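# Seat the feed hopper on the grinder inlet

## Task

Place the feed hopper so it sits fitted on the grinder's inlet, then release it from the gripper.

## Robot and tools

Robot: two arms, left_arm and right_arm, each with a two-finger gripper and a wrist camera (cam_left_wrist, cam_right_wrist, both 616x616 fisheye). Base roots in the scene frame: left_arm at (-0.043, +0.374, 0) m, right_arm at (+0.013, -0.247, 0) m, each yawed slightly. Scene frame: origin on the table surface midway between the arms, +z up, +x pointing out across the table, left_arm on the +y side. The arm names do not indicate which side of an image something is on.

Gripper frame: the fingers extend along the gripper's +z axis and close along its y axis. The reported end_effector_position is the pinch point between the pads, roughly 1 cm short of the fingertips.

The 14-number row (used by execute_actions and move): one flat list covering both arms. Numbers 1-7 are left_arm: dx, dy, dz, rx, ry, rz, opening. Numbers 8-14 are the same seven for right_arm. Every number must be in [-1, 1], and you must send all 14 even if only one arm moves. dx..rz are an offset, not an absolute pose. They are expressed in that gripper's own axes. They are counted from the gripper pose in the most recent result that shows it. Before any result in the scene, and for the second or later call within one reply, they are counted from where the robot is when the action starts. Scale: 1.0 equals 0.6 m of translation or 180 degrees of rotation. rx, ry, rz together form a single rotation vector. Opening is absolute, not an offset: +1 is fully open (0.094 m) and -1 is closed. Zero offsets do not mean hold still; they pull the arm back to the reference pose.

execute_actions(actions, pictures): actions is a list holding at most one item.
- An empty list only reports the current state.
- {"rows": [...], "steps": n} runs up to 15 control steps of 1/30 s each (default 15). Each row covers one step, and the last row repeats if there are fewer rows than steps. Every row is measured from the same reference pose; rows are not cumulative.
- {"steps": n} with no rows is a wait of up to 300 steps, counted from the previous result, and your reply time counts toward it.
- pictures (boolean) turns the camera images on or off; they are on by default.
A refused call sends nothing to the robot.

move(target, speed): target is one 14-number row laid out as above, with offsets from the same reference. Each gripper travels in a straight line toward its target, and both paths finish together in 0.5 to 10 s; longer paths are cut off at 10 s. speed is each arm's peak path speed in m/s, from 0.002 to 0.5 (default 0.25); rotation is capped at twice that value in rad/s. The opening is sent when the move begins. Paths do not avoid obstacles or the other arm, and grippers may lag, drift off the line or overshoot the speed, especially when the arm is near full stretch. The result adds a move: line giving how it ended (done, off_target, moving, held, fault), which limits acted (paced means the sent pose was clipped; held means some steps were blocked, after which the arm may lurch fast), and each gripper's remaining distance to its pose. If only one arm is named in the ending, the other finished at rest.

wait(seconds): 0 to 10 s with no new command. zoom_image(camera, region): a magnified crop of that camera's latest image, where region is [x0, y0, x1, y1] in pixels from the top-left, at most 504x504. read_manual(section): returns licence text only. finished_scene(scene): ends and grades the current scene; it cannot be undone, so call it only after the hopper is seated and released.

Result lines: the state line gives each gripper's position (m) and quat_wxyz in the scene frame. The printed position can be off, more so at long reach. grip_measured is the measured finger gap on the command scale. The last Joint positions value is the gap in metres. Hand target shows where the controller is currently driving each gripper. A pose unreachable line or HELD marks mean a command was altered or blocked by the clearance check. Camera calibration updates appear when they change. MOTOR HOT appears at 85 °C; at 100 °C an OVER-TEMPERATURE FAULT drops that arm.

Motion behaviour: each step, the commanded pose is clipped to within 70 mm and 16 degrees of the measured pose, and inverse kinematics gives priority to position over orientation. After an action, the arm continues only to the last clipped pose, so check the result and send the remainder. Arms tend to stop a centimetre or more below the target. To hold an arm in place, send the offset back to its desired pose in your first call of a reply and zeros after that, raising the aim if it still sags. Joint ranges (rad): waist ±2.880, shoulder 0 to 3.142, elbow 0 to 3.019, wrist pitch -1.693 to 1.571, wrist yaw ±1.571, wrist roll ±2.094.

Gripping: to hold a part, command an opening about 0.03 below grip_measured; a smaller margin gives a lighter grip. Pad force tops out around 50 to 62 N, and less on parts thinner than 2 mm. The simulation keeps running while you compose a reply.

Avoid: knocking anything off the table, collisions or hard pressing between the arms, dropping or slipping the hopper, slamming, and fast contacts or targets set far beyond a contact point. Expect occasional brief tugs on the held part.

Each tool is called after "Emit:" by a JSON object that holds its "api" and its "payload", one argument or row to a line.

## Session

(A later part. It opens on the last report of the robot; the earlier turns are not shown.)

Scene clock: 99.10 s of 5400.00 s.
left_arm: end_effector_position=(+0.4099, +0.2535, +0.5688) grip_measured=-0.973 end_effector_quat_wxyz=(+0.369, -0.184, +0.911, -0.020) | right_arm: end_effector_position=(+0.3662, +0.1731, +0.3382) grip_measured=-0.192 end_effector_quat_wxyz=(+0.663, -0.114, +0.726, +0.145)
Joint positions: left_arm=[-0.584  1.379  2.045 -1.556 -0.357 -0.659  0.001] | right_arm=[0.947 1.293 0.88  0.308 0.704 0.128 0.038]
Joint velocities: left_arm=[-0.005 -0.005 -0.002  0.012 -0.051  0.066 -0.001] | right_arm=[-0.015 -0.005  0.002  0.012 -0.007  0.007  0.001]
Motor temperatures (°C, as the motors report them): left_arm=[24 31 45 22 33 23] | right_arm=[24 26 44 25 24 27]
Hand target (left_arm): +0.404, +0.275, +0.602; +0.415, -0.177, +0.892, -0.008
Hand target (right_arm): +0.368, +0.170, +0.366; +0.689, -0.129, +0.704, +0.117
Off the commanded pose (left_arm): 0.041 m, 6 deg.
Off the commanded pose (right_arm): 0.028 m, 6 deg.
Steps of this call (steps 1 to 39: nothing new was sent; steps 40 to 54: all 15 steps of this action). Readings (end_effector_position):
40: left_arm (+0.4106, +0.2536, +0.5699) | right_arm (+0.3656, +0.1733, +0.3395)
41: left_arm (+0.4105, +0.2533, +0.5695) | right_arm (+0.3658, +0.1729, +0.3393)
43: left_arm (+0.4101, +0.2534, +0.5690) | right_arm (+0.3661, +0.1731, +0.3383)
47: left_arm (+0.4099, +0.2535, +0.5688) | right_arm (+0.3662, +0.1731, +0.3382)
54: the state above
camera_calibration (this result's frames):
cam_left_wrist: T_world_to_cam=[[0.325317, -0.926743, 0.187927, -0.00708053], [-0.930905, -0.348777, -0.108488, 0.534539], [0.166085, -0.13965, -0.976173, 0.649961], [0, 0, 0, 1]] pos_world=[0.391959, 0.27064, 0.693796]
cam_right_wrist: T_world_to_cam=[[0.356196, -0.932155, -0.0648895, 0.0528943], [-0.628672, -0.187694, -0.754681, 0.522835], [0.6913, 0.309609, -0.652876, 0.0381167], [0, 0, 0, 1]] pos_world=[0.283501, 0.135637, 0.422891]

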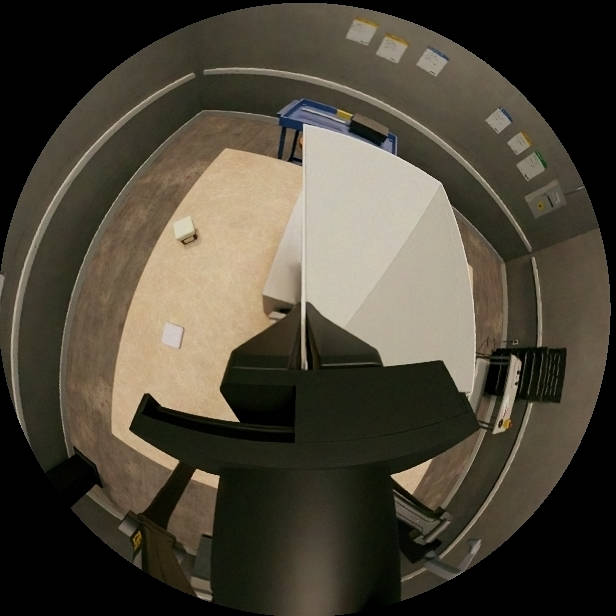

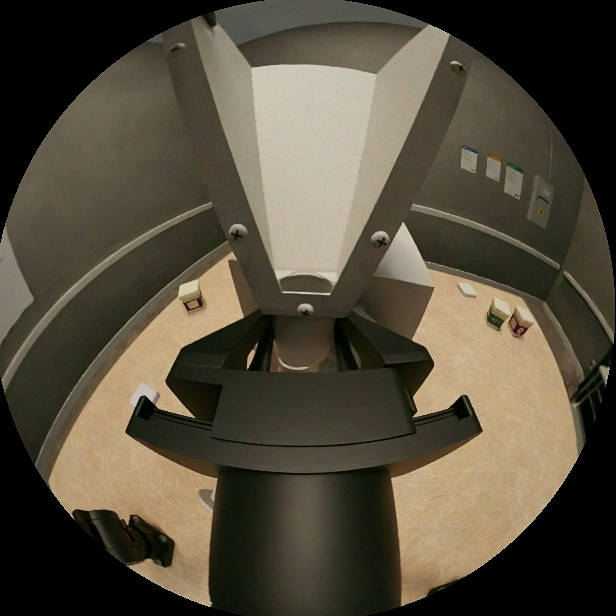

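Emit:
{"api": "execute_actions", "payload": {
  "actions": [
    {"rows":[[-0.05,0.036,-0.043,0.005,-0.033,0.005,-1,-0.047,0.013,0.002,0.008,-0.02,-0.025,-0.23]],"steps":15}
  ]
}}

Emit:
{"api": "zoom_image", "payload": {
  "camera": "cam_right_wrist",
  "region": [240,250,370,390]
}}

Scene clock: 100.37 s of 5400.00 s.
left_arm: end_effector_position=(+0.4119, +0.2570, +0.5626) grip_measured=-0.973 end_effector_quat_wxyz=(+0.363, -0.182, +0.914, -0.022) | right_arm: end_effector_position=(+0.3651, +0.1758, +0.3318) grip_measured=-0.192 end_effector_quat_wxyz=(+0.661, -0.111, +0.729, +0.140)
Joint positions: left_arm=[-0.568  1.374  2.025 -1.545 -0.336 -0.646  0.001] | right_arm=[0.956 1.308 0.88  0.312 0.723 0.134 0.038]
Joint velocities: left_arm=[-0.005 -0.005 -0.002 -0.002 -0.037 -0.007 -0.001] | right_arm=[ 0.005 -0.005 -0.017 -0.002 -0.037 -0.022 -0.   ]
Motor temperatures (°C, as the motors report them): left_arm=[24 31 45 22 33 23] | right_arm=[24 26 44 25 24 27]
Hand target (left_arm): +0.402, +0.281, +0.602; +0.415, -0.178, +0.892, -0.012
Hand target (right_arm): +0.366, +0.179, +0.366; +0.689, -0.127, +0.705, +0.114
Off the commanded pose (left_arm): 0.048 m, 7 deg.
Off the commanded pose (right_arm): 0.035 m, 6 deg.
Steps of this call (steps 1 to 23: nothing new was sent; steps 24 to 38: all 15 steps of this action). Readings (end_effector_position):
24: left_arm (+0.4099, +0.2534, +0.5686) | right_arm (+0.3664, +0.1725, +0.3374)
25: left_arm (+0.4105, +0.2533, +0.5682) | right_arm (+0.3664, +0.1722, +0.3367)
27: left_arm (+0.4109, +0.2545, +0.5662) | right_arm (+0.3657, +0.1734, +0.3352)
31: left_arm (+0.4117, +0.2569, +0.5628) | right_arm (+0.3652, +0.1755, +0.3322)
38: the state above
camera_calibration (this result's frames):
cam_left_wrist: T_world_to_cam=[[0.321167, -0.928109, 0.188324, -0.00148869], [-0.934427, -0.342892, -0.0962859, 0.529963], [0.153939, -0.145051, -0.977376, 0.651082], [0, 0, 0, 1]] pos_world=[0.395464, 0.274779, 0.68766]
cam_right_wrist: T_world_to_cam=[[0.345527, -0.936322, -0.0625571, 0.0592098], [-0.634582, -0.184026, -0.750627, 0.518027], [0.691316, 0.299059, -0.657758, 0.037313], [0, 0, 0, 1]] pos_world=[0.282477, 0.139611, 0.417092]

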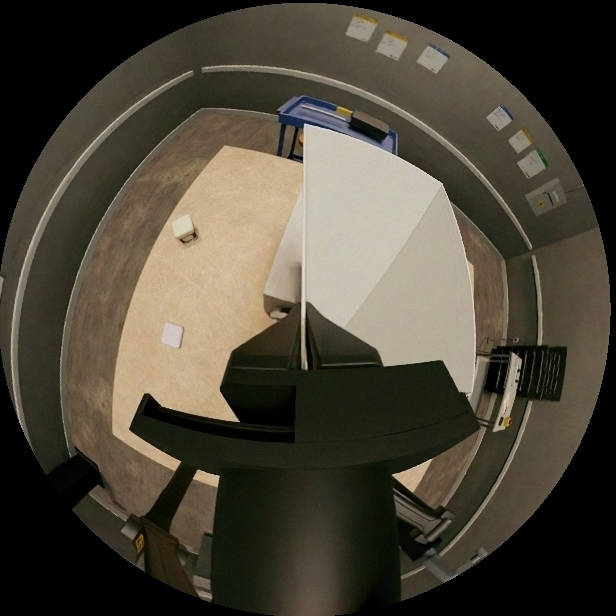

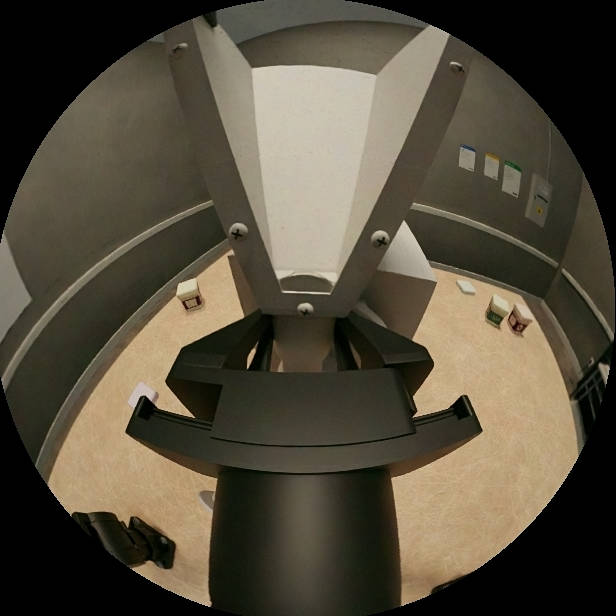

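Region (240, 250, 370, 390) of cam_right_wrist's 616x616 image, scaled by 3.600, with more detail than that image has; it fills the left 468 columns of this view, and the rest is white.

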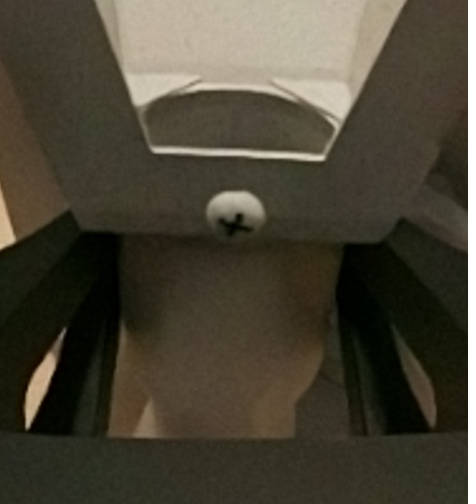

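Emit:
{"api": "execute_actions", "payload": {
  "actions": [
    {"rows":[[-0.043,0.03,-0.052,0.003,-0.035,0.003,-1,-0.052,0.008,0.001,0.005,-0.022,-0.025,-0.23],[-0.04,0.031,-0.049,0.003,-0.035,0.003,-1,-0.047,0.008,0.001,0.005,-0.022,-0.025,-0.23],[-0.037,0.032,-0.046,0.003,-0.035,0.003,-1,-0.042,0.008,0.001,0.005,-0.022,-0.025,-0.23],[-0.033,0.033,-0.042,0.003,-0.035,0.003,-1,-0.037,0.008,0.001,0.005,-0.022,-0.025,-0.23]],"steps":15}
  ]
}}

Emit:
{"api": "zoom_image", "payload": {
  "camera": "cam_right_wrist",
  "region": [240,250,370,390]
}}

Scene clock: 101.80 s of 5400.00 s.
left_arm: end_effector_position=(+0.4082, +0.2606, +0.5574) grip_measured=-0.973 end_effector_quat_wxyz=(+0.369, -0.184, +0.911, -0.022) | right_arm: end_effector_position=(+0.3652, +0.1809, +0.3267) grip_measured=-0.192 end_effector_quat_wxyz=(+0.662, -0.110, +0.727, +0.142)
Joint positions: left_arm=[-0.566  1.342  1.971 -1.509 -0.342 -0.645  0.001] | right_arm=[0.961 1.327 0.88  0.337 0.728 0.134 0.038]
Joint velocities: left_arm=[-0.005 -0.005 -0.012 -0.002 -0.022 -0.007 -0.001] | right_arm=[-0.005 -0.005  0.002 -0.017 -0.007 -0.081 -0.001]
Motor temperatures (°C, as the motors report them): left_arm=[24 31 44 22 33 23] | right_arm=[24 26 44 25 24 27]
Hand target (left_arm): +0.400, +0.280, +0.589; +0.412, -0.179, +0.893, -0.013
Hand target (right_arm): +0.366, +0.180, +0.354; +0.688, -0.128, +0.705, +0.112
Off the commanded pose (left_arm): 0.039 m, 6 deg.
Off the commanded pose (right_arm): 0.027 m, 6 deg.
Steps of this call (steps 1 to 28: nothing new was sent; steps 29 to 43: all 15 steps of this action). Readings (end_effector_position):
29: left_arm (+0.4119, +0.2569, +0.5620) | right_arm (+0.3651, +0.1757, +0.3319)
30: left_arm (+0.4117, +0.2570, +0.5617) | right_arm (+0.3653, +0.1758, +0.3317)
32: left_arm (+0.4108, +0.2575, +0.5601) | right_arm (+0.3660, +0.1767, +0.3301)
36: left_arm (+0.4084, +0.2599, +0.5575) | right_arm (+0.3655, +0.1803, +0.3269)
43: the state above
camera_calibration (this result's frames):
cam_left_wrist: T_world_to_cam=[[0.323234, -0.926626, 0.192052, 0.000767056], [-0.931287, -0.347509, -0.10928, 0.534407], [0.168001, -0.143533, -0.975281, 0.639764], [0, 0, 0, 1]] pos_world=[0.389958, 0.278249, 0.682202]
cam_right_wrist: T_world_to_cam=[[0.346456, -0.935759, -0.0657473, 0.0642281], [-0.632231, -0.18115, -0.753305, 0.514723], [0.693002, 0.302555, -0.654376, 0.0300859], [0, 0, 0, 1]] pos_world=[0.282322, 0.144241, 0.411654]

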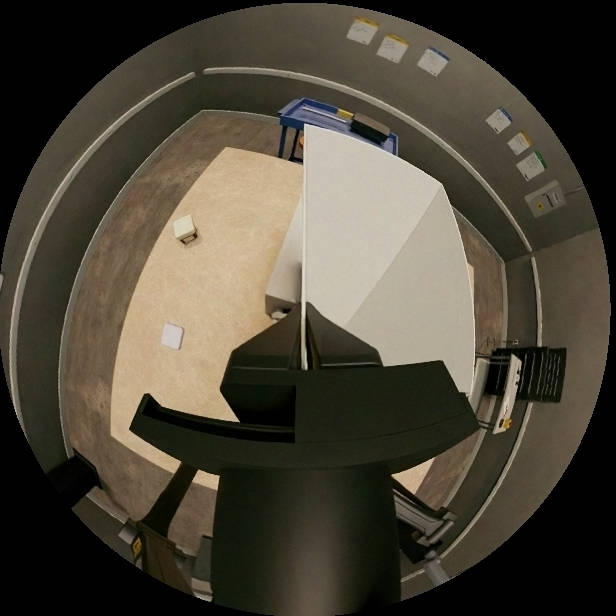

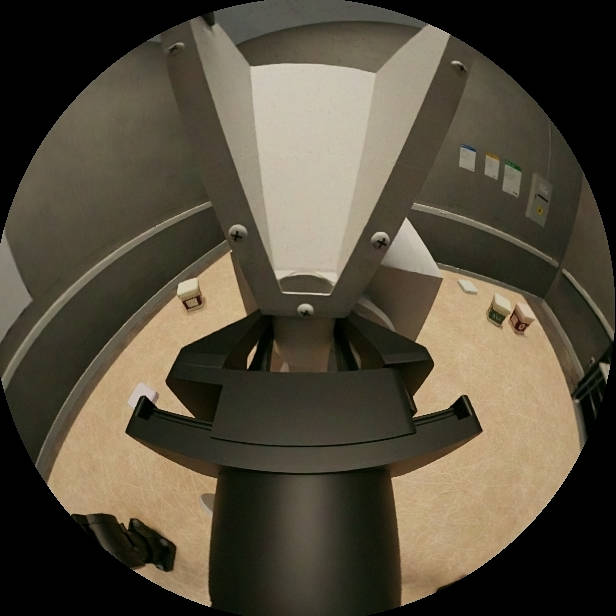

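Region (240, 250, 370, 390) of cam_right_wrist's 616x616 image, scaled by 3.600, with more detail than that image has; it fills the left 468 columns of this view, and the rest is white.

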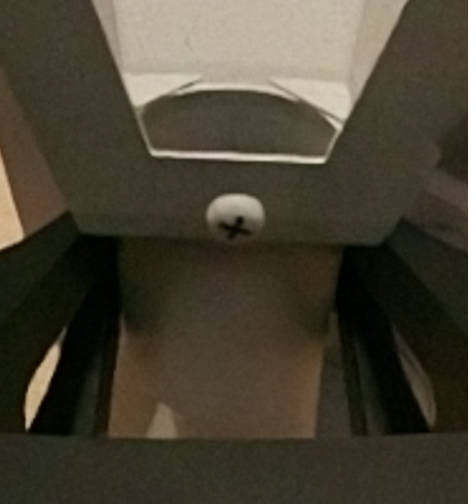

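Emit:
{"api": "execute_actions", "payload": {
  "actions": [
    {"rows":[[-0.033,0.019,-0.035,0.002,-0.03,0.002,-1,-0.038,-0.010,-0.004,0.003,-0.02,-0.025,-0.23]],"steps":15}
  ]
}}

Emit:
{"api": "zoom_image", "payload": {
  "camera": "cam_right_wrist",
  "region": [240,250,370,390]
}}

Scene clock: 103.33 s of 5400.00 s.
left_arm: end_effector_position=(+0.4077, +0.2608, +0.5513) grip_measured=-0.973 end_effector_quat_wxyz=(+0.367, -0.185, +0.911, -0.021) | right_arm: end_effector_position=(+0.3636, +0.1798, +0.3210) grip_measured=-0.192 end_effector_quat_wxyz=(+0.661, -0.114, +0.728, +0.143)
Joint positions: left_arm=[-0.566  1.335  1.947 -1.499 -0.343 -0.649  0.001] | right_arm=[0.961 1.327 0.866 0.347 0.72  0.134 0.038]
Joint velocities: left_arm=[-0.015  0.005  0.012 -0.002  0.022  0.051 -0.001] | right_arm=[ 0.005 -0.005  0.012 -0.012 -0.007  0.007 -0.   ]
Motor temperatures (°C, as the motors report them): left_arm=[24 31 44 22 33 23] | right_arm=[24 26 44 25 24 27]
Hand target (left_arm): +0.401, +0.276, +0.583; +0.411, -0.182, +0.893, -0.014
Hand target (right_arm): +0.367, +0.174, +0.349; +0.687, -0.129, +0.705, +0.115
Off the commanded pose (left_arm): 0.036 m, 6 deg.
Off the commanded pose (right_arm): 0.029 m, 6 deg.
Steps of this call (steps 1 to 31: nothing new was sent; steps 32 to 46: all 15 steps of this action). Readings (end_effector_position):
32: left_arm (+0.4084, +0.2606, +0.5569) | right_arm (+0.3649, +0.1810, +0.3263)
33: left_arm (+0.4079, +0.2608, +0.5561) | right_arm (+0.3647, +0.1808, +0.3255)
35: left_arm (+0.4074, +0.2610, +0.5532) | right_arm (+0.3640, +0.1804, +0.3229)
39: left_arm (+0.4077, +0.2608, +0.5513) | right_arm (+0.3636, +0.1798, +0.3210)
46: the state above
camera_calibration (this result's frames):
cam_left_wrist: T_world_to_cam=[[0.327027, -0.925625, 0.190452, 0.00136535], [-0.930791, -0.350331, -0.10439, 0.531255], [0.163347, -0.143133, -0.976131, 0.636248], [0, 0, 0, 1]] pos_world=[0.390111, 0.278447, 0.676259]
cam_right_wrist: T_world_to_cam=[[0.353016, -0.933457, -0.0635476, 0.0599312], [-0.632899, -0.188224, -0.751006, 0.509956], [0.689071, 0.305336, -0.65723, 0.0295573], [0, 0, 0, 1]] pos_world=[0.281227, 0.142904, 0.406214]

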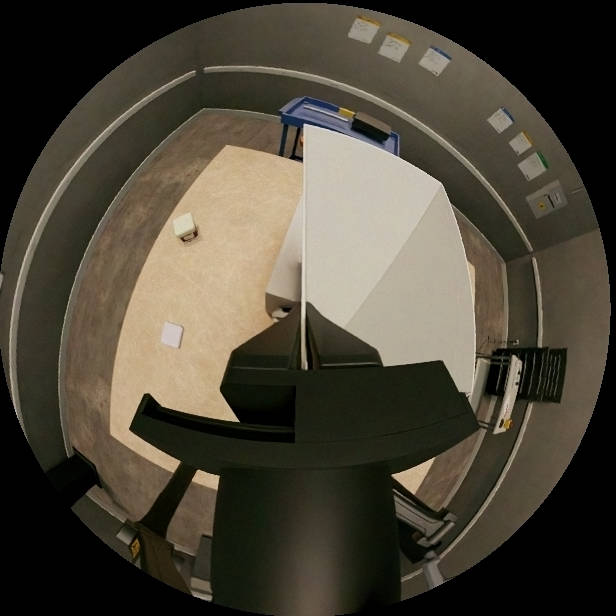

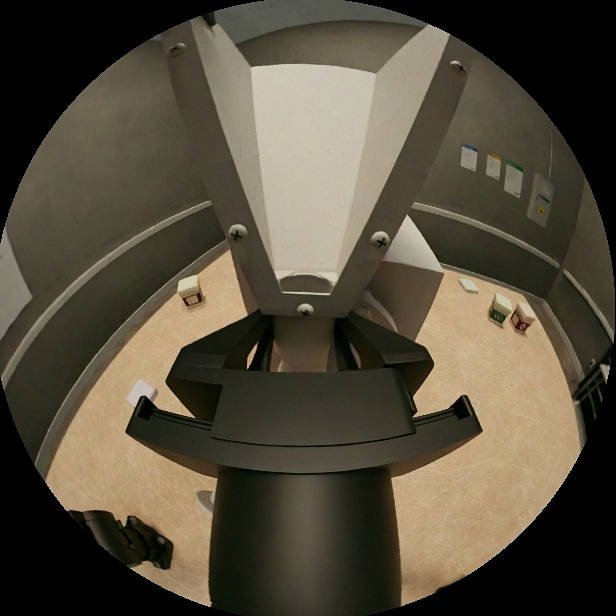

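Region (240, 250, 370, 390) of cam_right_wrist's 616x616 image, scaled by 3.600, with more detail than that image has; it fills the left 468 columns of this view, and the rest is white.

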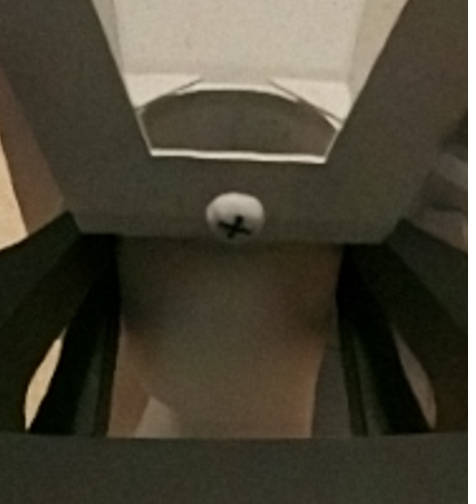

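Emit:
{"api": "execute_actions", "payload": {
  "actions": [
    {"rows":[[-0.027,0.0145,-0.033,0.002,-0.03,0.002,-1,-0.032,-0.015,0,0.003,-0.02,-0.025,-0.23]],"steps":15}
  ]
}}

Emit:
{"api": "zoom_image", "payload": {
  "camera": "cam_right_wrist",
  "region": [240,250,370,390]
}}

Scene clock: 104.67 s of 5400.00 s.
left_arm: end_effector_position=(+0.4037, +0.2631, +0.5503) grip_measured=-0.973 end_effector_quat_wxyz=(+0.371, -0.192, +0.908, -0.023) | right_arm: end_effector_position=(+0.3625, +0.1801, +0.3203) grip_measured=-0.192 end_effector_quat_wxyz=(+0.664, -0.120, +0.723, +0.146)
Joint positions: left_arm=[-0.566  1.316  1.922 -1.485 -0.348 -0.66   0.001] | right_arm=[0.96  1.327 0.855 0.374 0.707 0.115 0.038]
Joint velocities: left_arm=[-0.024  0.005 -0.002 -0.022 -0.007 -0.081 -0.001] | right_arm=[-0.024 -0.005  0.022 -0.007 -0.007 -0.051 -0.   ]
Motor temperatures (°C, as the motors report them): left_arm=[24 31 44 22 33 23] | right_arm=[24 26 44 25 24 27]
Hand target (left_arm): +0.401, +0.273, +0.574; +0.409, -0.184, +0.894, -0.013
Hand target (right_arm): +0.368, +0.171, +0.340; +0.687, -0.133, +0.705, +0.117
Off the commanded pose (left_arm): 0.026 m, 5 deg.
Off the commanded pose (right_arm): 0.022 m, 5 deg.
Steps of this call (steps 1 to 25: nothing new was sent; steps 26 to 40: all 15 steps of this action). Readings (end_effector_position):
26: left_arm (+0.4079, +0.2609, +0.5505) | right_arm (+0.3632, +0.1801, +0.3204)
27: left_arm (+0.4069, +0.2614, +0.5505) | right_arm (+0.3633, +0.1800, +0.3205)
29: left_arm (+0.4044, +0.2626, +0.5505) | right_arm (+0.3628, +0.1800, +0.3201)
33: left_arm (+0.4037, +0.2631, +0.5503) | right_arm (+0.3626, +0.1801, +0.3203)
40: the state above
camera_calibration (this result's frames):
cam_left_wrist: T_world_to_cam=[[0.335557, -0.920419, 0.200577, -0.00545842], [-0.925665, -0.361673, -0.111068, 0.532796], [0.174772, -0.148398, -0.973362, 0.631515], [0, 0, 0, 1]] pos_world=[0.384651, 0.281389, 0.674964]
cam_right_wrist: T_world_to_cam=[[0.366103, -0.928831, -0.0569344, 0.0528331], [-0.62065, -0.198129, -0.758643, 0.508622], [0.693371, 0.313077, -0.649014, 0.0241625], [0, 0, 0, 1]] pos_world=[0.27958, 0.142281, 0.404553]

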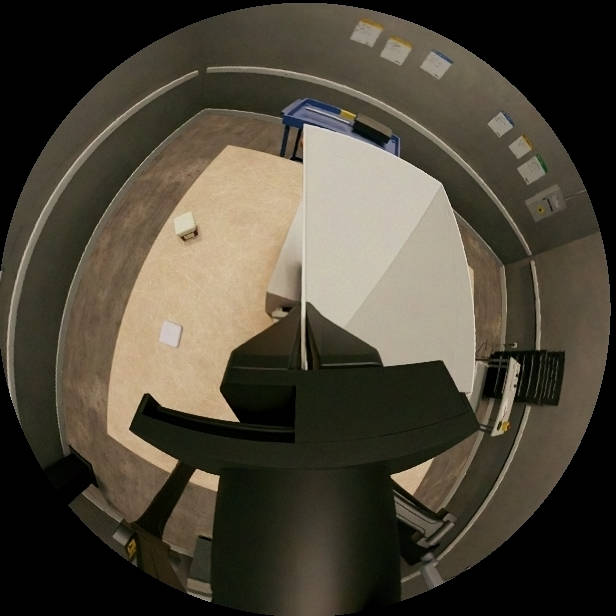

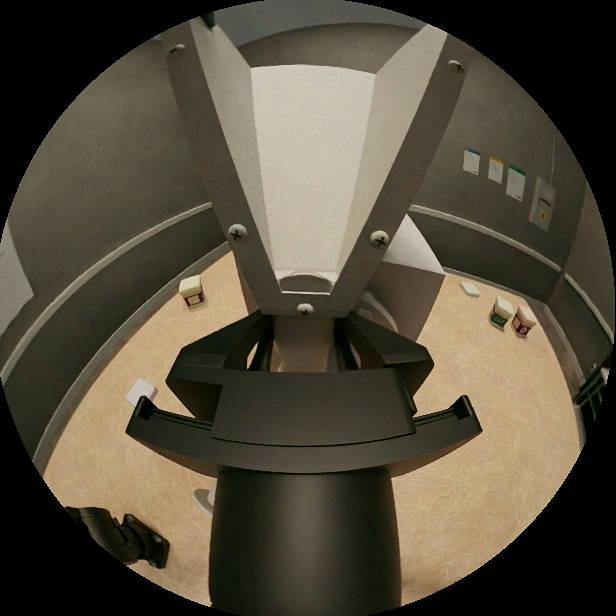

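Region (240, 250, 370, 390) of cam_right_wrist's 616x616 image, scaled by 3.600, with more detail than that image has; it fills the left 468 columns of this view, and the rest is white.

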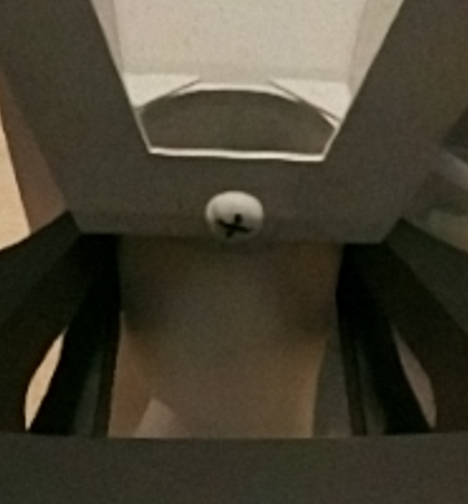

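Emit:
{"api": "execute_actions", "payload": {
  "actions": [
    {"rows":[[-0.046,0.002,-0.025,0.003,-0.028,0.003,-1,-0.043,-0.022,0.012,0.005,-0.017,-0.022,-0.23]],"steps":15}
  ]
}}

Emit:
{"api": "zoom_image", "payload": {
  "camera": "cam_right_wrist",
  "region": [240,250,370,390]
}}

Scene clock: 106.60 s of 5400.00 s.
left_arm: end_effector_position=(+0.4043, +0.2634, +0.5504) grip_measured=-0.973 end_effector_quat_wxyz=(+0.372, -0.195, +0.907, -0.024) | right_arm: end_effector_position=(+0.3643, +0.1805, +0.3201) grip_measured=-0.192 end_effector_quat_wxyz=(+0.663, -0.124, +0.723, +0.149)
Joint positions: left_arm=[-0.566  1.317  1.922 -1.483 -0.351 -0.668  0.001] | right_arm=[0.953 1.327 0.855 0.374 0.69  0.114 0.038]
Joint velocities: left_arm=[-0.005  0.005  0.012  0.002  0.051  0.007 -0.001] | right_arm=[ 0.005 -0.015 -0.012  0.002  0.037  0.037 -0.   ]
Motor temperatures (°C, as the motors report them): left_arm=[24 31 44 22 33 23] | right_arm=[24 26 43 25 24 27]
Hand target (left_arm): +0.409, +0.273, +0.579; +0.411, -0.188, +0.892, -0.016
Hand target (right_arm): +0.375, +0.170, +0.345; +0.687, -0.134, +0.704, +0.120
Off the commanded pose (left_arm): 0.031 m, 5 deg.
Off the commanded pose (right_arm): 0.029 m, 5 deg.
Steps of this call (steps 1 to 43: nothing new was sent; steps 44 to 58: all 15 steps of this action). Readings (end_effector_position):
44: left_arm (+0.4037, +0.2631, +0.5503) | right_arm (+0.3627, +0.1806, +0.3202)
45: left_arm (+0.4037, +0.2633, +0.5504) | right_arm (+0.3633, +0.1806, +0.3202)
47: left_arm (+0.4041, +0.2635, +0.5504) | right_arm (+0.3642, +0.1805, +0.3201)
51: left_arm (+0.4043, +0.2634, +0.5504) | right_arm (+0.3643, +0.1805, +0.3201)
58: the state above
camera_calibration (this result's frames):
cam_left_wrist: T_world_to_cam=[[0.341699, -0.917369, 0.204148, -0.010667], [-0.922783, -0.368658, -0.11208, 0.534716], [0.17808, -0.150087, -0.972503, 0.630117], [0, 0, 0, 1]] pos_world=[0.38486, 0.281914, 0.674899]
cam_right_wrist: T_world_to_cam=[[0.376011, -0.9249, -0.0563467, 0.048012], [-0.619098, -0.205514, -0.757946, 0.510208], [0.689444, 0.31988, -0.649879, 0.0231588], [0, 0, 0, 1]] pos_world=[0.281849, 0.141853, 0.404466]

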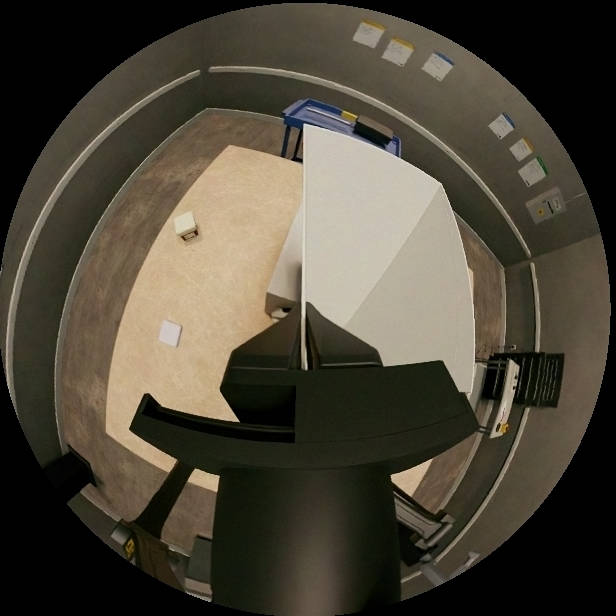

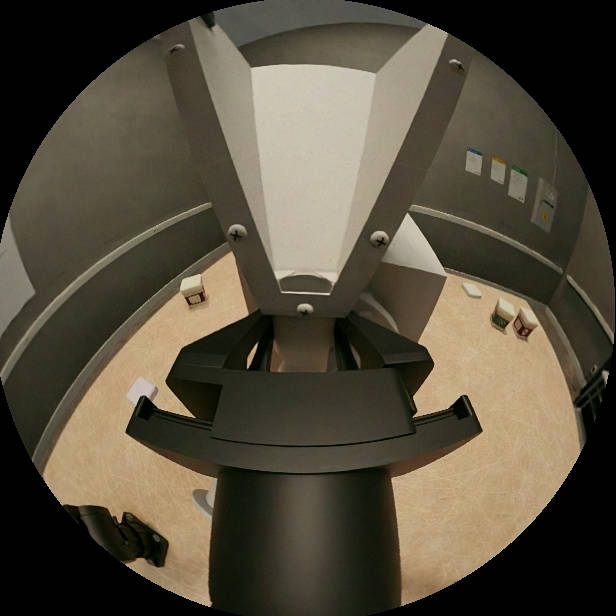

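Region (240, 250, 370, 390) of cam_right_wrist's 616x616 image, scaled by 3.600, with more detail than that image has; it fills the left 468 columns of this view, and the rest is white.

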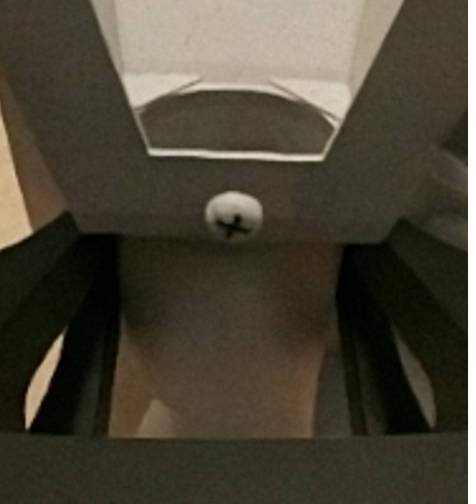

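More +x on both.

Emit:
{"api": "execute_actions", "payload": {
  "actions": [
    {"rows":[[-0.056,-0.002,-0.015,0.004,-0.028,0.004,-1,-0.044,-0.024,0.018,0.008,-0.017,-0.022,-0.23]],"steps":15}
  ]
}}

Emit:
{"api": "zoom_image", "payload": {
  "camera": "cam_right_wrist",
  "region": [240,250,370,390]
}}

Scene clock: 107.57 s of 5400.00 s.
left_arm: end_effector_position=(+0.4098, +0.2614, +0.5484) grip_measured=-0.973 end_effector_quat_wxyz=(+0.373, -0.197, +0.906, -0.026) | right_arm: end_effector_position=(+0.3707, +0.1771, +0.3195) grip_measured=-0.192 end_effector_quat_wxyz=(+0.663, -0.126, +0.723, +0.147)
Joint positions: left_arm=[-0.565  1.325  1.922 -1.471 -0.347 -0.67   0.001] | right_arm=[0.936 1.328 0.855 0.374 0.674 0.107 0.038]
Joint velocities: left_arm=[ 0.005  0.005 -0.017 -0.002 -0.022  0.081  0.   ] | right_arm=[ 0.005 -0.015 -0.007  0.012 -0.007  0.007  0.   ]
Motor temperatures (°C, as the motors report them): left_arm=[24 30 44 22 33 23] | right_arm=[24 26 43 25 24 27]
Hand target (left_arm): +0.417, +0.274, +0.579; +0.412, -0.190, +0.891, -0.017
Hand target (right_arm): +0.381, +0.170, +0.345; +0.687, -0.135, +0.704, +0.120
Off the commanded pose (left_arm): 0.035 m, 5 deg.
Off the commanded pose (right_arm): 0.028 m, 5 deg.
Steps of this call (steps 1 to 14: nothing new was sent; steps 15 to 29: all 15 steps of this action). Readings (end_effector_position):
15: left_arm (+0.4047, +0.2632, +0.5501) | right_arm (+0.3646, +0.1806, +0.3201)
16: left_arm (+0.4053, +0.2632, +0.5500) | right_arm (+0.3652, +0.1804, +0.3200)
18: left_arm (+0.4067, +0.2631, +0.5496) | right_arm (+0.3672, +0.1793, +0.3200)
22: left_arm (+0.4089, +0.2619, +0.5488) | right_arm (+0.3697, +0.1775, +0.3199)
29: the state above
camera_calibration (this result's frames):
cam_left_wrist: T_world_to_cam=[[0.341936, -0.915885, 0.21032, -0.0178302], [-0.922063, -0.370185, -0.112973, 0.539432], [0.181328, -0.155299, -0.971083, 0.626216], [0, 0, 0, 1]] pos_world=[0.389937, 0.28061, 0.672799]
cam_right_wrist: T_world_to_cam=[[0.375378, -0.925488, -0.0506249, 0.0409534], [-0.618713, -0.209532, -0.757159, 0.513306], [0.690135, 0.315543, -0.651265, 0.0204783], [0, 0, 0, 1]] pos_world=[0.288083, 0.138994, 0.404064]

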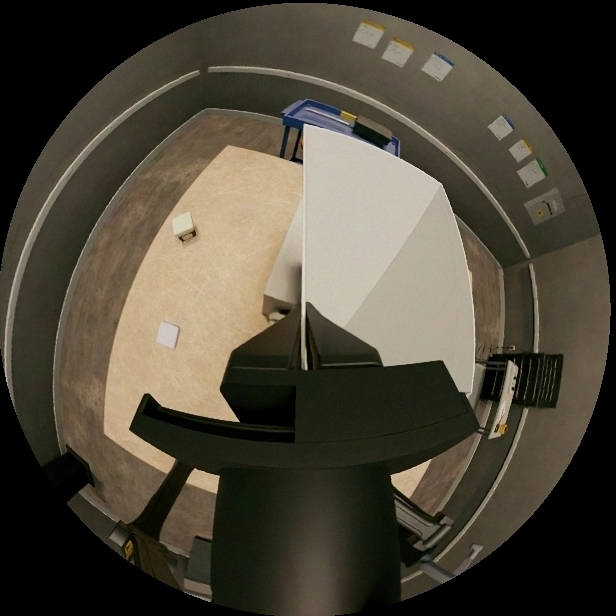

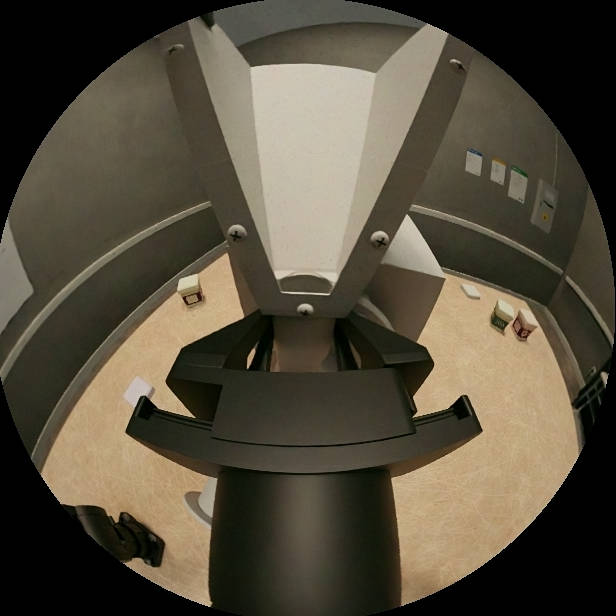

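Region (240, 250, 370, 390) of cam_right_wrist's 616x616 image, scaled by 3.600, with more detail than that image has; it fills the left 468 columns of this view, and the rest is white.

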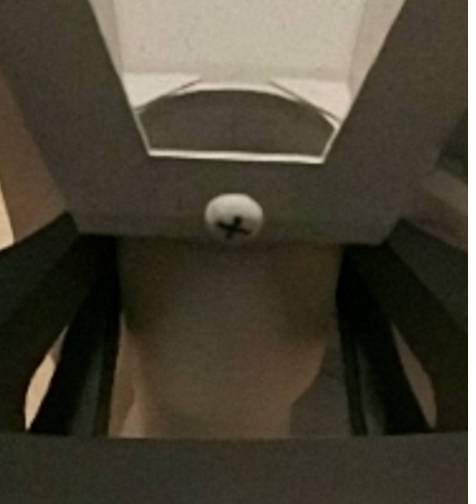

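Emit:
{"api": "execute_actions", "payload": {
  "actions": [
    {"rows":[[-0.043,0.012,-0.018,0.004,-0.028,0.004,-1,-0.032,-0.005,0.0095,0.006,-0.017,-0.022,-0.23]],"steps":15}
  ]
}}

Emit:
{"api": "zoom_image", "payload": {
  "camera": "cam_right_wrist",
  "region": [240,250,370,390]
}}

Scene clock: 109.07 s of 5400.00 s.
left_arm: end_effector_position=(+0.4111, +0.2607, +0.5487) grip_measured=-0.973 end_effector_quat_wxyz=(+0.374, -0.197, +0.906, -0.029) | right_arm: end_effector_position=(+0.3716, +0.1776, +0.3187) grip_measured=-0.192 end_effector_quat_wxyz=(+0.665, -0.124, +0.722, +0.146)
Joint positions: left_arm=[-0.564  1.325  1.92  -1.463 -0.343 -0.67   0.001] | right_arm=[0.936 1.334 0.855 0.385 0.678 0.106 0.038]
Joint velocities: left_arm=[-0.005 -0.015 -0.012  0.002 -0.022  0.022 -0.001] | right_arm=[-0.015  0.005  0.002  0.007 -0.037  0.037 -0.   ]
Motor temperatures (°C, as the motors report them): left_arm=[24 30 44 22 33 23] | right_arm=[24 26 43 25 24 27]
Hand target (left_arm): +0.415, +0.277, +0.571; +0.412, -0.192, +0.891, -0.019
Hand target (right_arm): +0.378, +0.176, +0.338; +0.686, -0.139, +0.704, +0.120
Off the commanded pose (left_arm): 0.029 m, 5 deg.
Off the commanded pose (right_arm): 0.021 m, 5 deg.
Steps of this call (steps 1 to 30: nothing new was sent; steps 31 to 45: all 15 steps of this action). Readings (end_effector_position):
31: left_arm (+0.4102, +0.2612, +0.5487) | right_arm (+0.3708, +0.1772, +0.3193)
32: left_arm (+0.4106, +0.2610, +0.5489) | right_arm (+0.3711, +0.1773, +0.3188)
34: left_arm (+0.4111, +0.2607, +0.5487) | right_arm (+0.3715, +0.1775, +0.3187)
38: left_arm (+0.4111, +0.2607, +0.5487) | right_arm (+0.3716, +0.1776, +0.3187)
45: the state above
camera_calibration (this result's frames):
cam_left_wrist: T_world_to_cam=[[0.339296, -0.915458, 0.216369, -0.0212277], [-0.922228, -0.369056, -0.115298, 0.541406], [0.185403, -0.160421, -0.96948, 0.624916], [0, 0, 0, 1]] pos_world=[0.390641, 0.280626, 0.672859]
cam_right_wrist: T_world_to_cam=[[0.37172, -0.926849, -0.0526758, 0.0433102], [-0.617259, -0.204377, -0.75975, 0.512723], [0.693409, 0.314929, -0.648078, 0.0169788], [0, 0, 0, 1]] pos_world=[0.28861, 0.139584, 0.402826]

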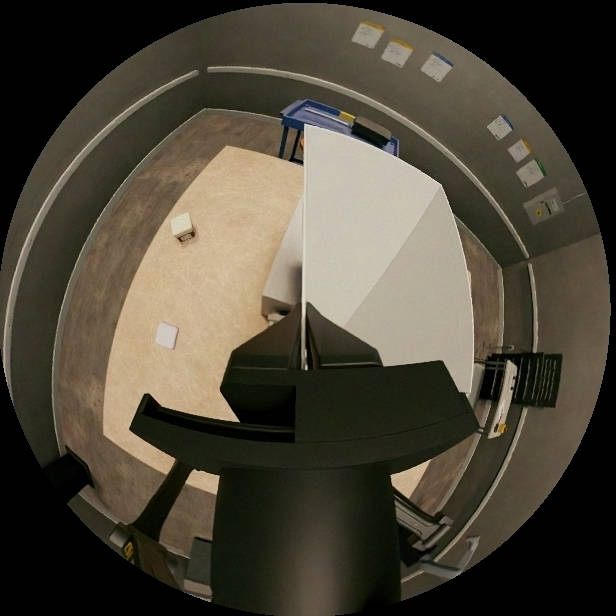

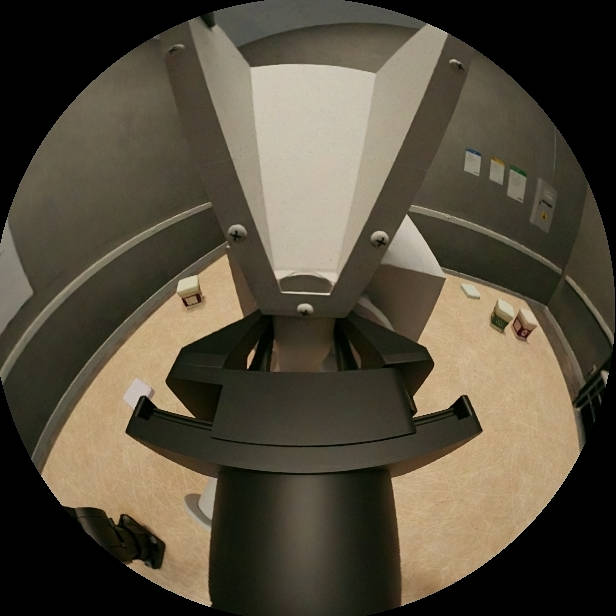

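Region (240, 250, 370, 390) of cam_right_wrist's 616x616 image, scaled by 3.600, with more detail than that image has; it fills the left 468 columns of this view, and the rest is white.

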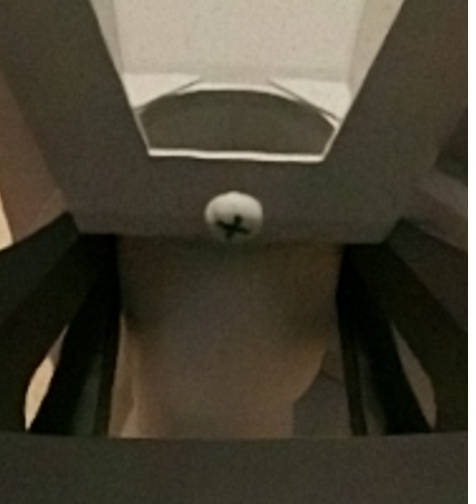

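Emit:
{"api": "execute_actions", "payload": {
  "actions": [
    {"rows":[[-0.05,0.025,-0.028,0.004,-0.028,0.004,-1,-0.044,0.011,0.010,0.004,-0.017,-0.022,-0.23]],"steps":15}
  ]
}}

Emit:
{"api": "zoom_image", "payload": {
  "camera": "cam_right_wrist",
  "region": [240,250,370,390]
}}

Scene clock: 110.50 s of 5400.00 s.
left_arm: end_effector_position=(+0.4124, +0.2642, +0.5480) grip_measured=-0.973 end_effector_quat_wxyz=(+0.371, -0.198, +0.907, -0.034) | right_arm: end_effector_position=(+0.3721, +0.1774, +0.3180) grip_measured=-0.192 end_effector_quat_wxyz=(+0.666, -0.126, +0.722, +0.141)
Joint positions: left_arm=[-0.549  1.324  1.92  -1.462 -0.323 -0.663  0.001] | right_arm=[0.936 1.336 0.855 0.387 0.682 0.096 0.038]
Joint velocities: left_arm=[-0.015 -0.005 -0.007  0.002  0.007 -0.066 -0.001] | right_arm=[-0.024  0.005 -0.017  0.002  0.007  0.007 -0.001]
Motor temperatures (°C, as the motors report them): left_arm=[24 30 44 22 33 23] | right_arm=[24 26 43 25 24 27]
Hand target (left_arm): +0.411, +0.285, +0.577; +0.413, -0.192, +0.890, -0.022
Hand target (right_arm): +0.376, +0.185, +0.345; +0.688, -0.139, +0.702, +0.122
Off the commanded pose (left_arm): 0.036 m, 6 deg.
Off the commanded pose (right_arm): 0.028 m, 5 deg.
Steps of this call (steps 1 to 28: nothing new was sent; steps 29 to 43: all 15 steps of this action). Readings (end_effector_position):
29: left_arm (+0.4113, +0.2610, +0.5486) | right_arm (+0.3718, +0.1774, +0.3183)
30: left_arm (+0.4115, +0.2615, +0.5487) | right_arm (+0.3720, +0.1773, +0.3179)
32: left_arm (+0.4122, +0.2635, +0.5482) | right_arm (+0.3720, +0.1773, +0.3179)
36: left_arm (+0.4124, +0.2642, +0.5480) | right_arm (+0.3721, +0.1774, +0.3180)
43: the state above
camera_calibration (this result's frames):
cam_left_wrist: T_world_to_cam=[[0.337819, -0.914013, 0.224629, -0.0226447], [-0.923762, -0.367717, -0.106995, 0.539591], [0.180395, -0.171359, -0.968552, 0.629035], [0, 0, 0, 1]] pos_world=[0.392628, 0.28551, 0.672074]
cam_right_wrist: T_world_to_cam=[[0.369125, -0.928441, -0.0417576, 0.0406963], [-0.614612, -0.210159, -0.760319, 0.51268], [0.697136, 0.306318, -0.648206, 0.0164452], [0, 0, 0, 1]] pos_world=[0.288612, 0.140491, 0.402159]

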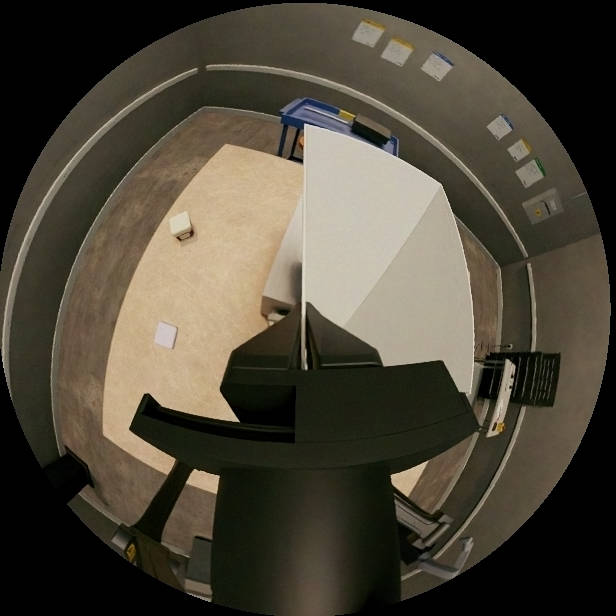

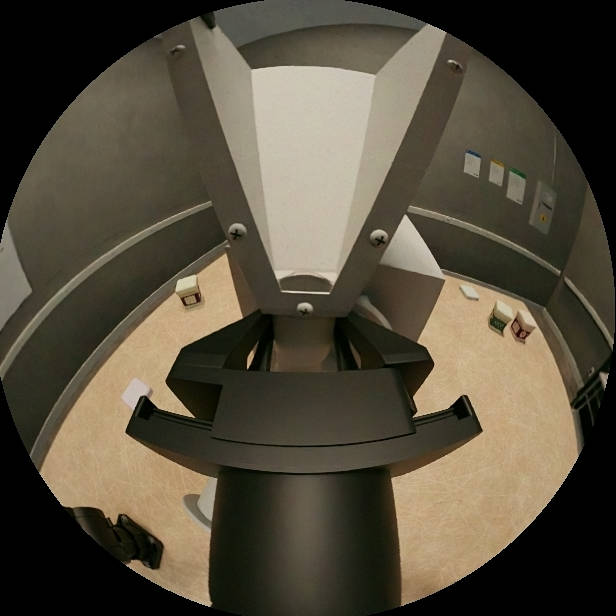

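Region (240, 250, 370, 390) of cam_right_wrist's 616x616 image, scaled by 3.600, with more detail than that image has; it fills the left 468 columns of this view, and the rest is white.

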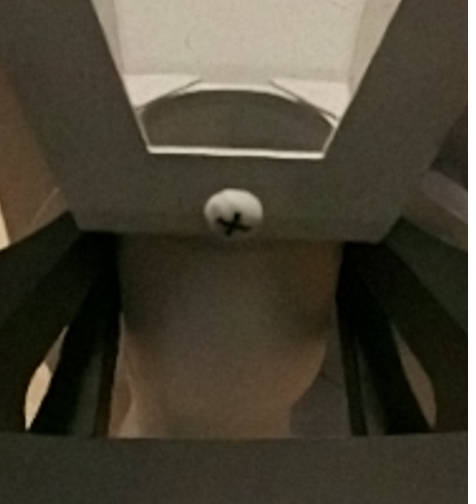

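More gripper +y on right.

Emit:
{"api": "execute_actions", "payload": {
  "actions": [
    {"rows":[[-0.048,0.022,-0.028,0.004,-0.028,0.004,-1,-0.044,0.022,0.006,0.002,-0.017,-0.018,-0.23]],"steps":15}
  ]
}}

Emit:
{"api": "zoom_image", "payload": {
  "camera": "cam_right_wrist",
  "region": [240,250,370,390]
}}

Scene clock: 111.50 s of 5400.00 s.
left_arm: end_effector_position=(+0.4134, +0.2655, +0.5478) grip_measured=-0.973 end_effector_quat_wxyz=(+0.369, -0.196, +0.908, -0.038) | right_arm: end_effector_position=(+0.3719, +0.1778, +0.3180) grip_measured=-0.192 end_effector_quat_wxyz=(+0.668, -0.125, +0.721, +0.138)
Joint positions: left_arm=[-0.54   1.324  1.92  -1.459 -0.307 -0.657  0.001] | right_arm=[0.939 1.339 0.856 0.392 0.691 0.091 0.038]
Joint velocities: left_arm=[ 0.005 -0.005  0.012 -0.007 -0.037 -0.007 -0.001] | right_arm=[-0.005 -0.015 -0.002 -0.002 -0.007  0.007  0.   ]
Motor temperatures (°C, as the motors report them): left_arm=[24 30 44 22 33 23] | right_arm=[24 26 43 25 24 27]
Hand target (left_arm): +0.413, +0.286, +0.576; +0.410, -0.193, +0.891, -0.027
Hand target (right_arm): +0.372, +0.190, +0.344; +0.688, -0.140, +0.701, +0.124
Off the commanded pose (left_arm): 0.035 m, 5 deg.
Off the commanded pose (right_arm): 0.030 m, 4 deg.
Steps of this call (steps 1 to 15: nothing new was sent; steps 16 to 30: all 15 steps of this action). Readings (end_effector_position):
16: left_arm (+0.4125, +0.2640, +0.5479) | right_arm (+0.3719, +0.1775, +0.3179)
17: left_arm (+0.4128, +0.2641, +0.5480) | right_arm (+0.3718, +0.1776, +0.3178)
19: left_arm (+0.4132, +0.2650, +0.5478) | right_arm (+0.3719, +0.1778, +0.3179)
23: left_arm (+0.4134, +0.2655, +0.5478) | right_arm (+0.3719, +0.1778, +0.3180)
30: the state above
camera_calibration (this result's frames):
cam_left_wrist: T_world_to_cam=[[0.332828, -0.914335, 0.230689, -0.0229252], [-0.926232, -0.362893, -0.101994, 0.537936], [0.176972, -0.179725, -0.967667, 0.631954], [0, 0, 0, 1]] pos_world=[0.394046, 0.28783, 0.671676]
cam_right_wrist: T_world_to_cam=[[0.36394, -0.930636, -0.0382709, 0.0422751], [-0.613003, -0.208385, -0.762105, 0.512361], [0.701267, 0.300821, -0.646322, 0.0153214], [0, 0, 0, 1]] pos_world=[0.287948, 0.141502, 0.401993]

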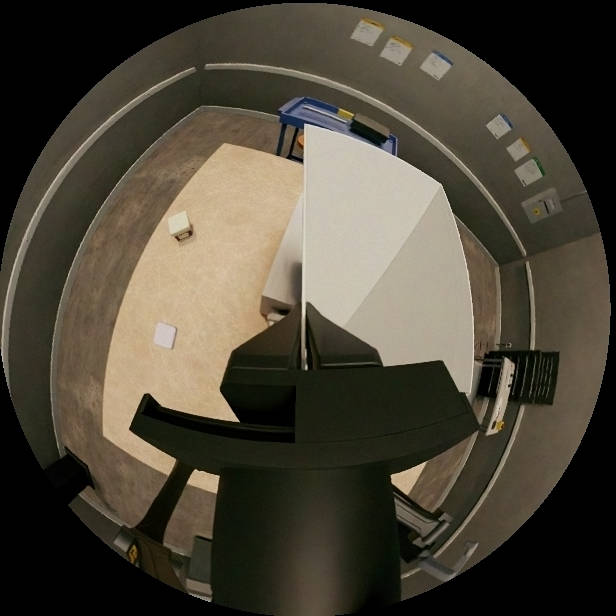

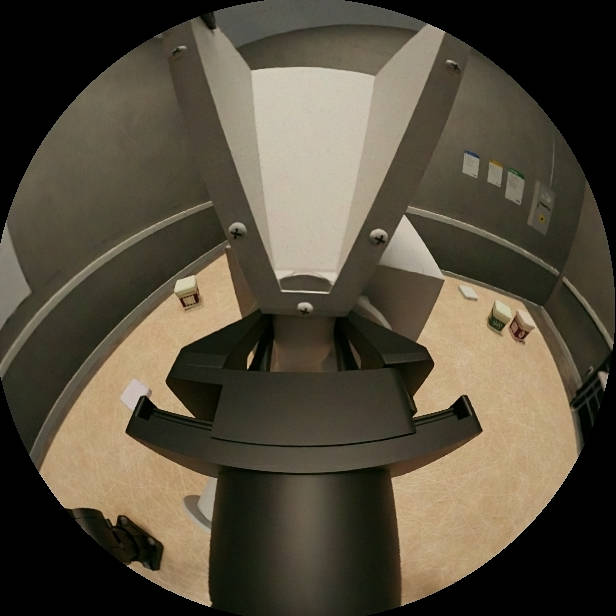

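Region (240, 250, 370, 390) of cam_right_wrist's 616x616 image, scaled by 3.600, with more detail than that image has; it fills the left 468 columns of this view, and the rest is white.

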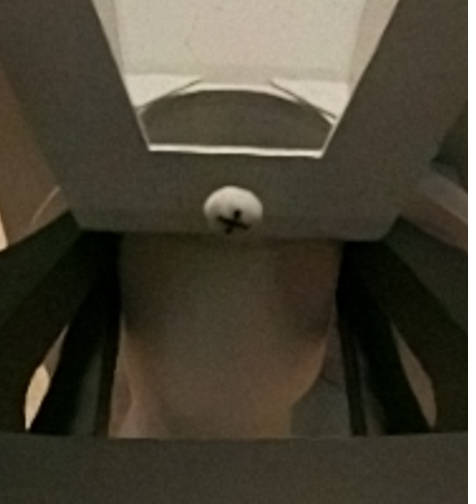

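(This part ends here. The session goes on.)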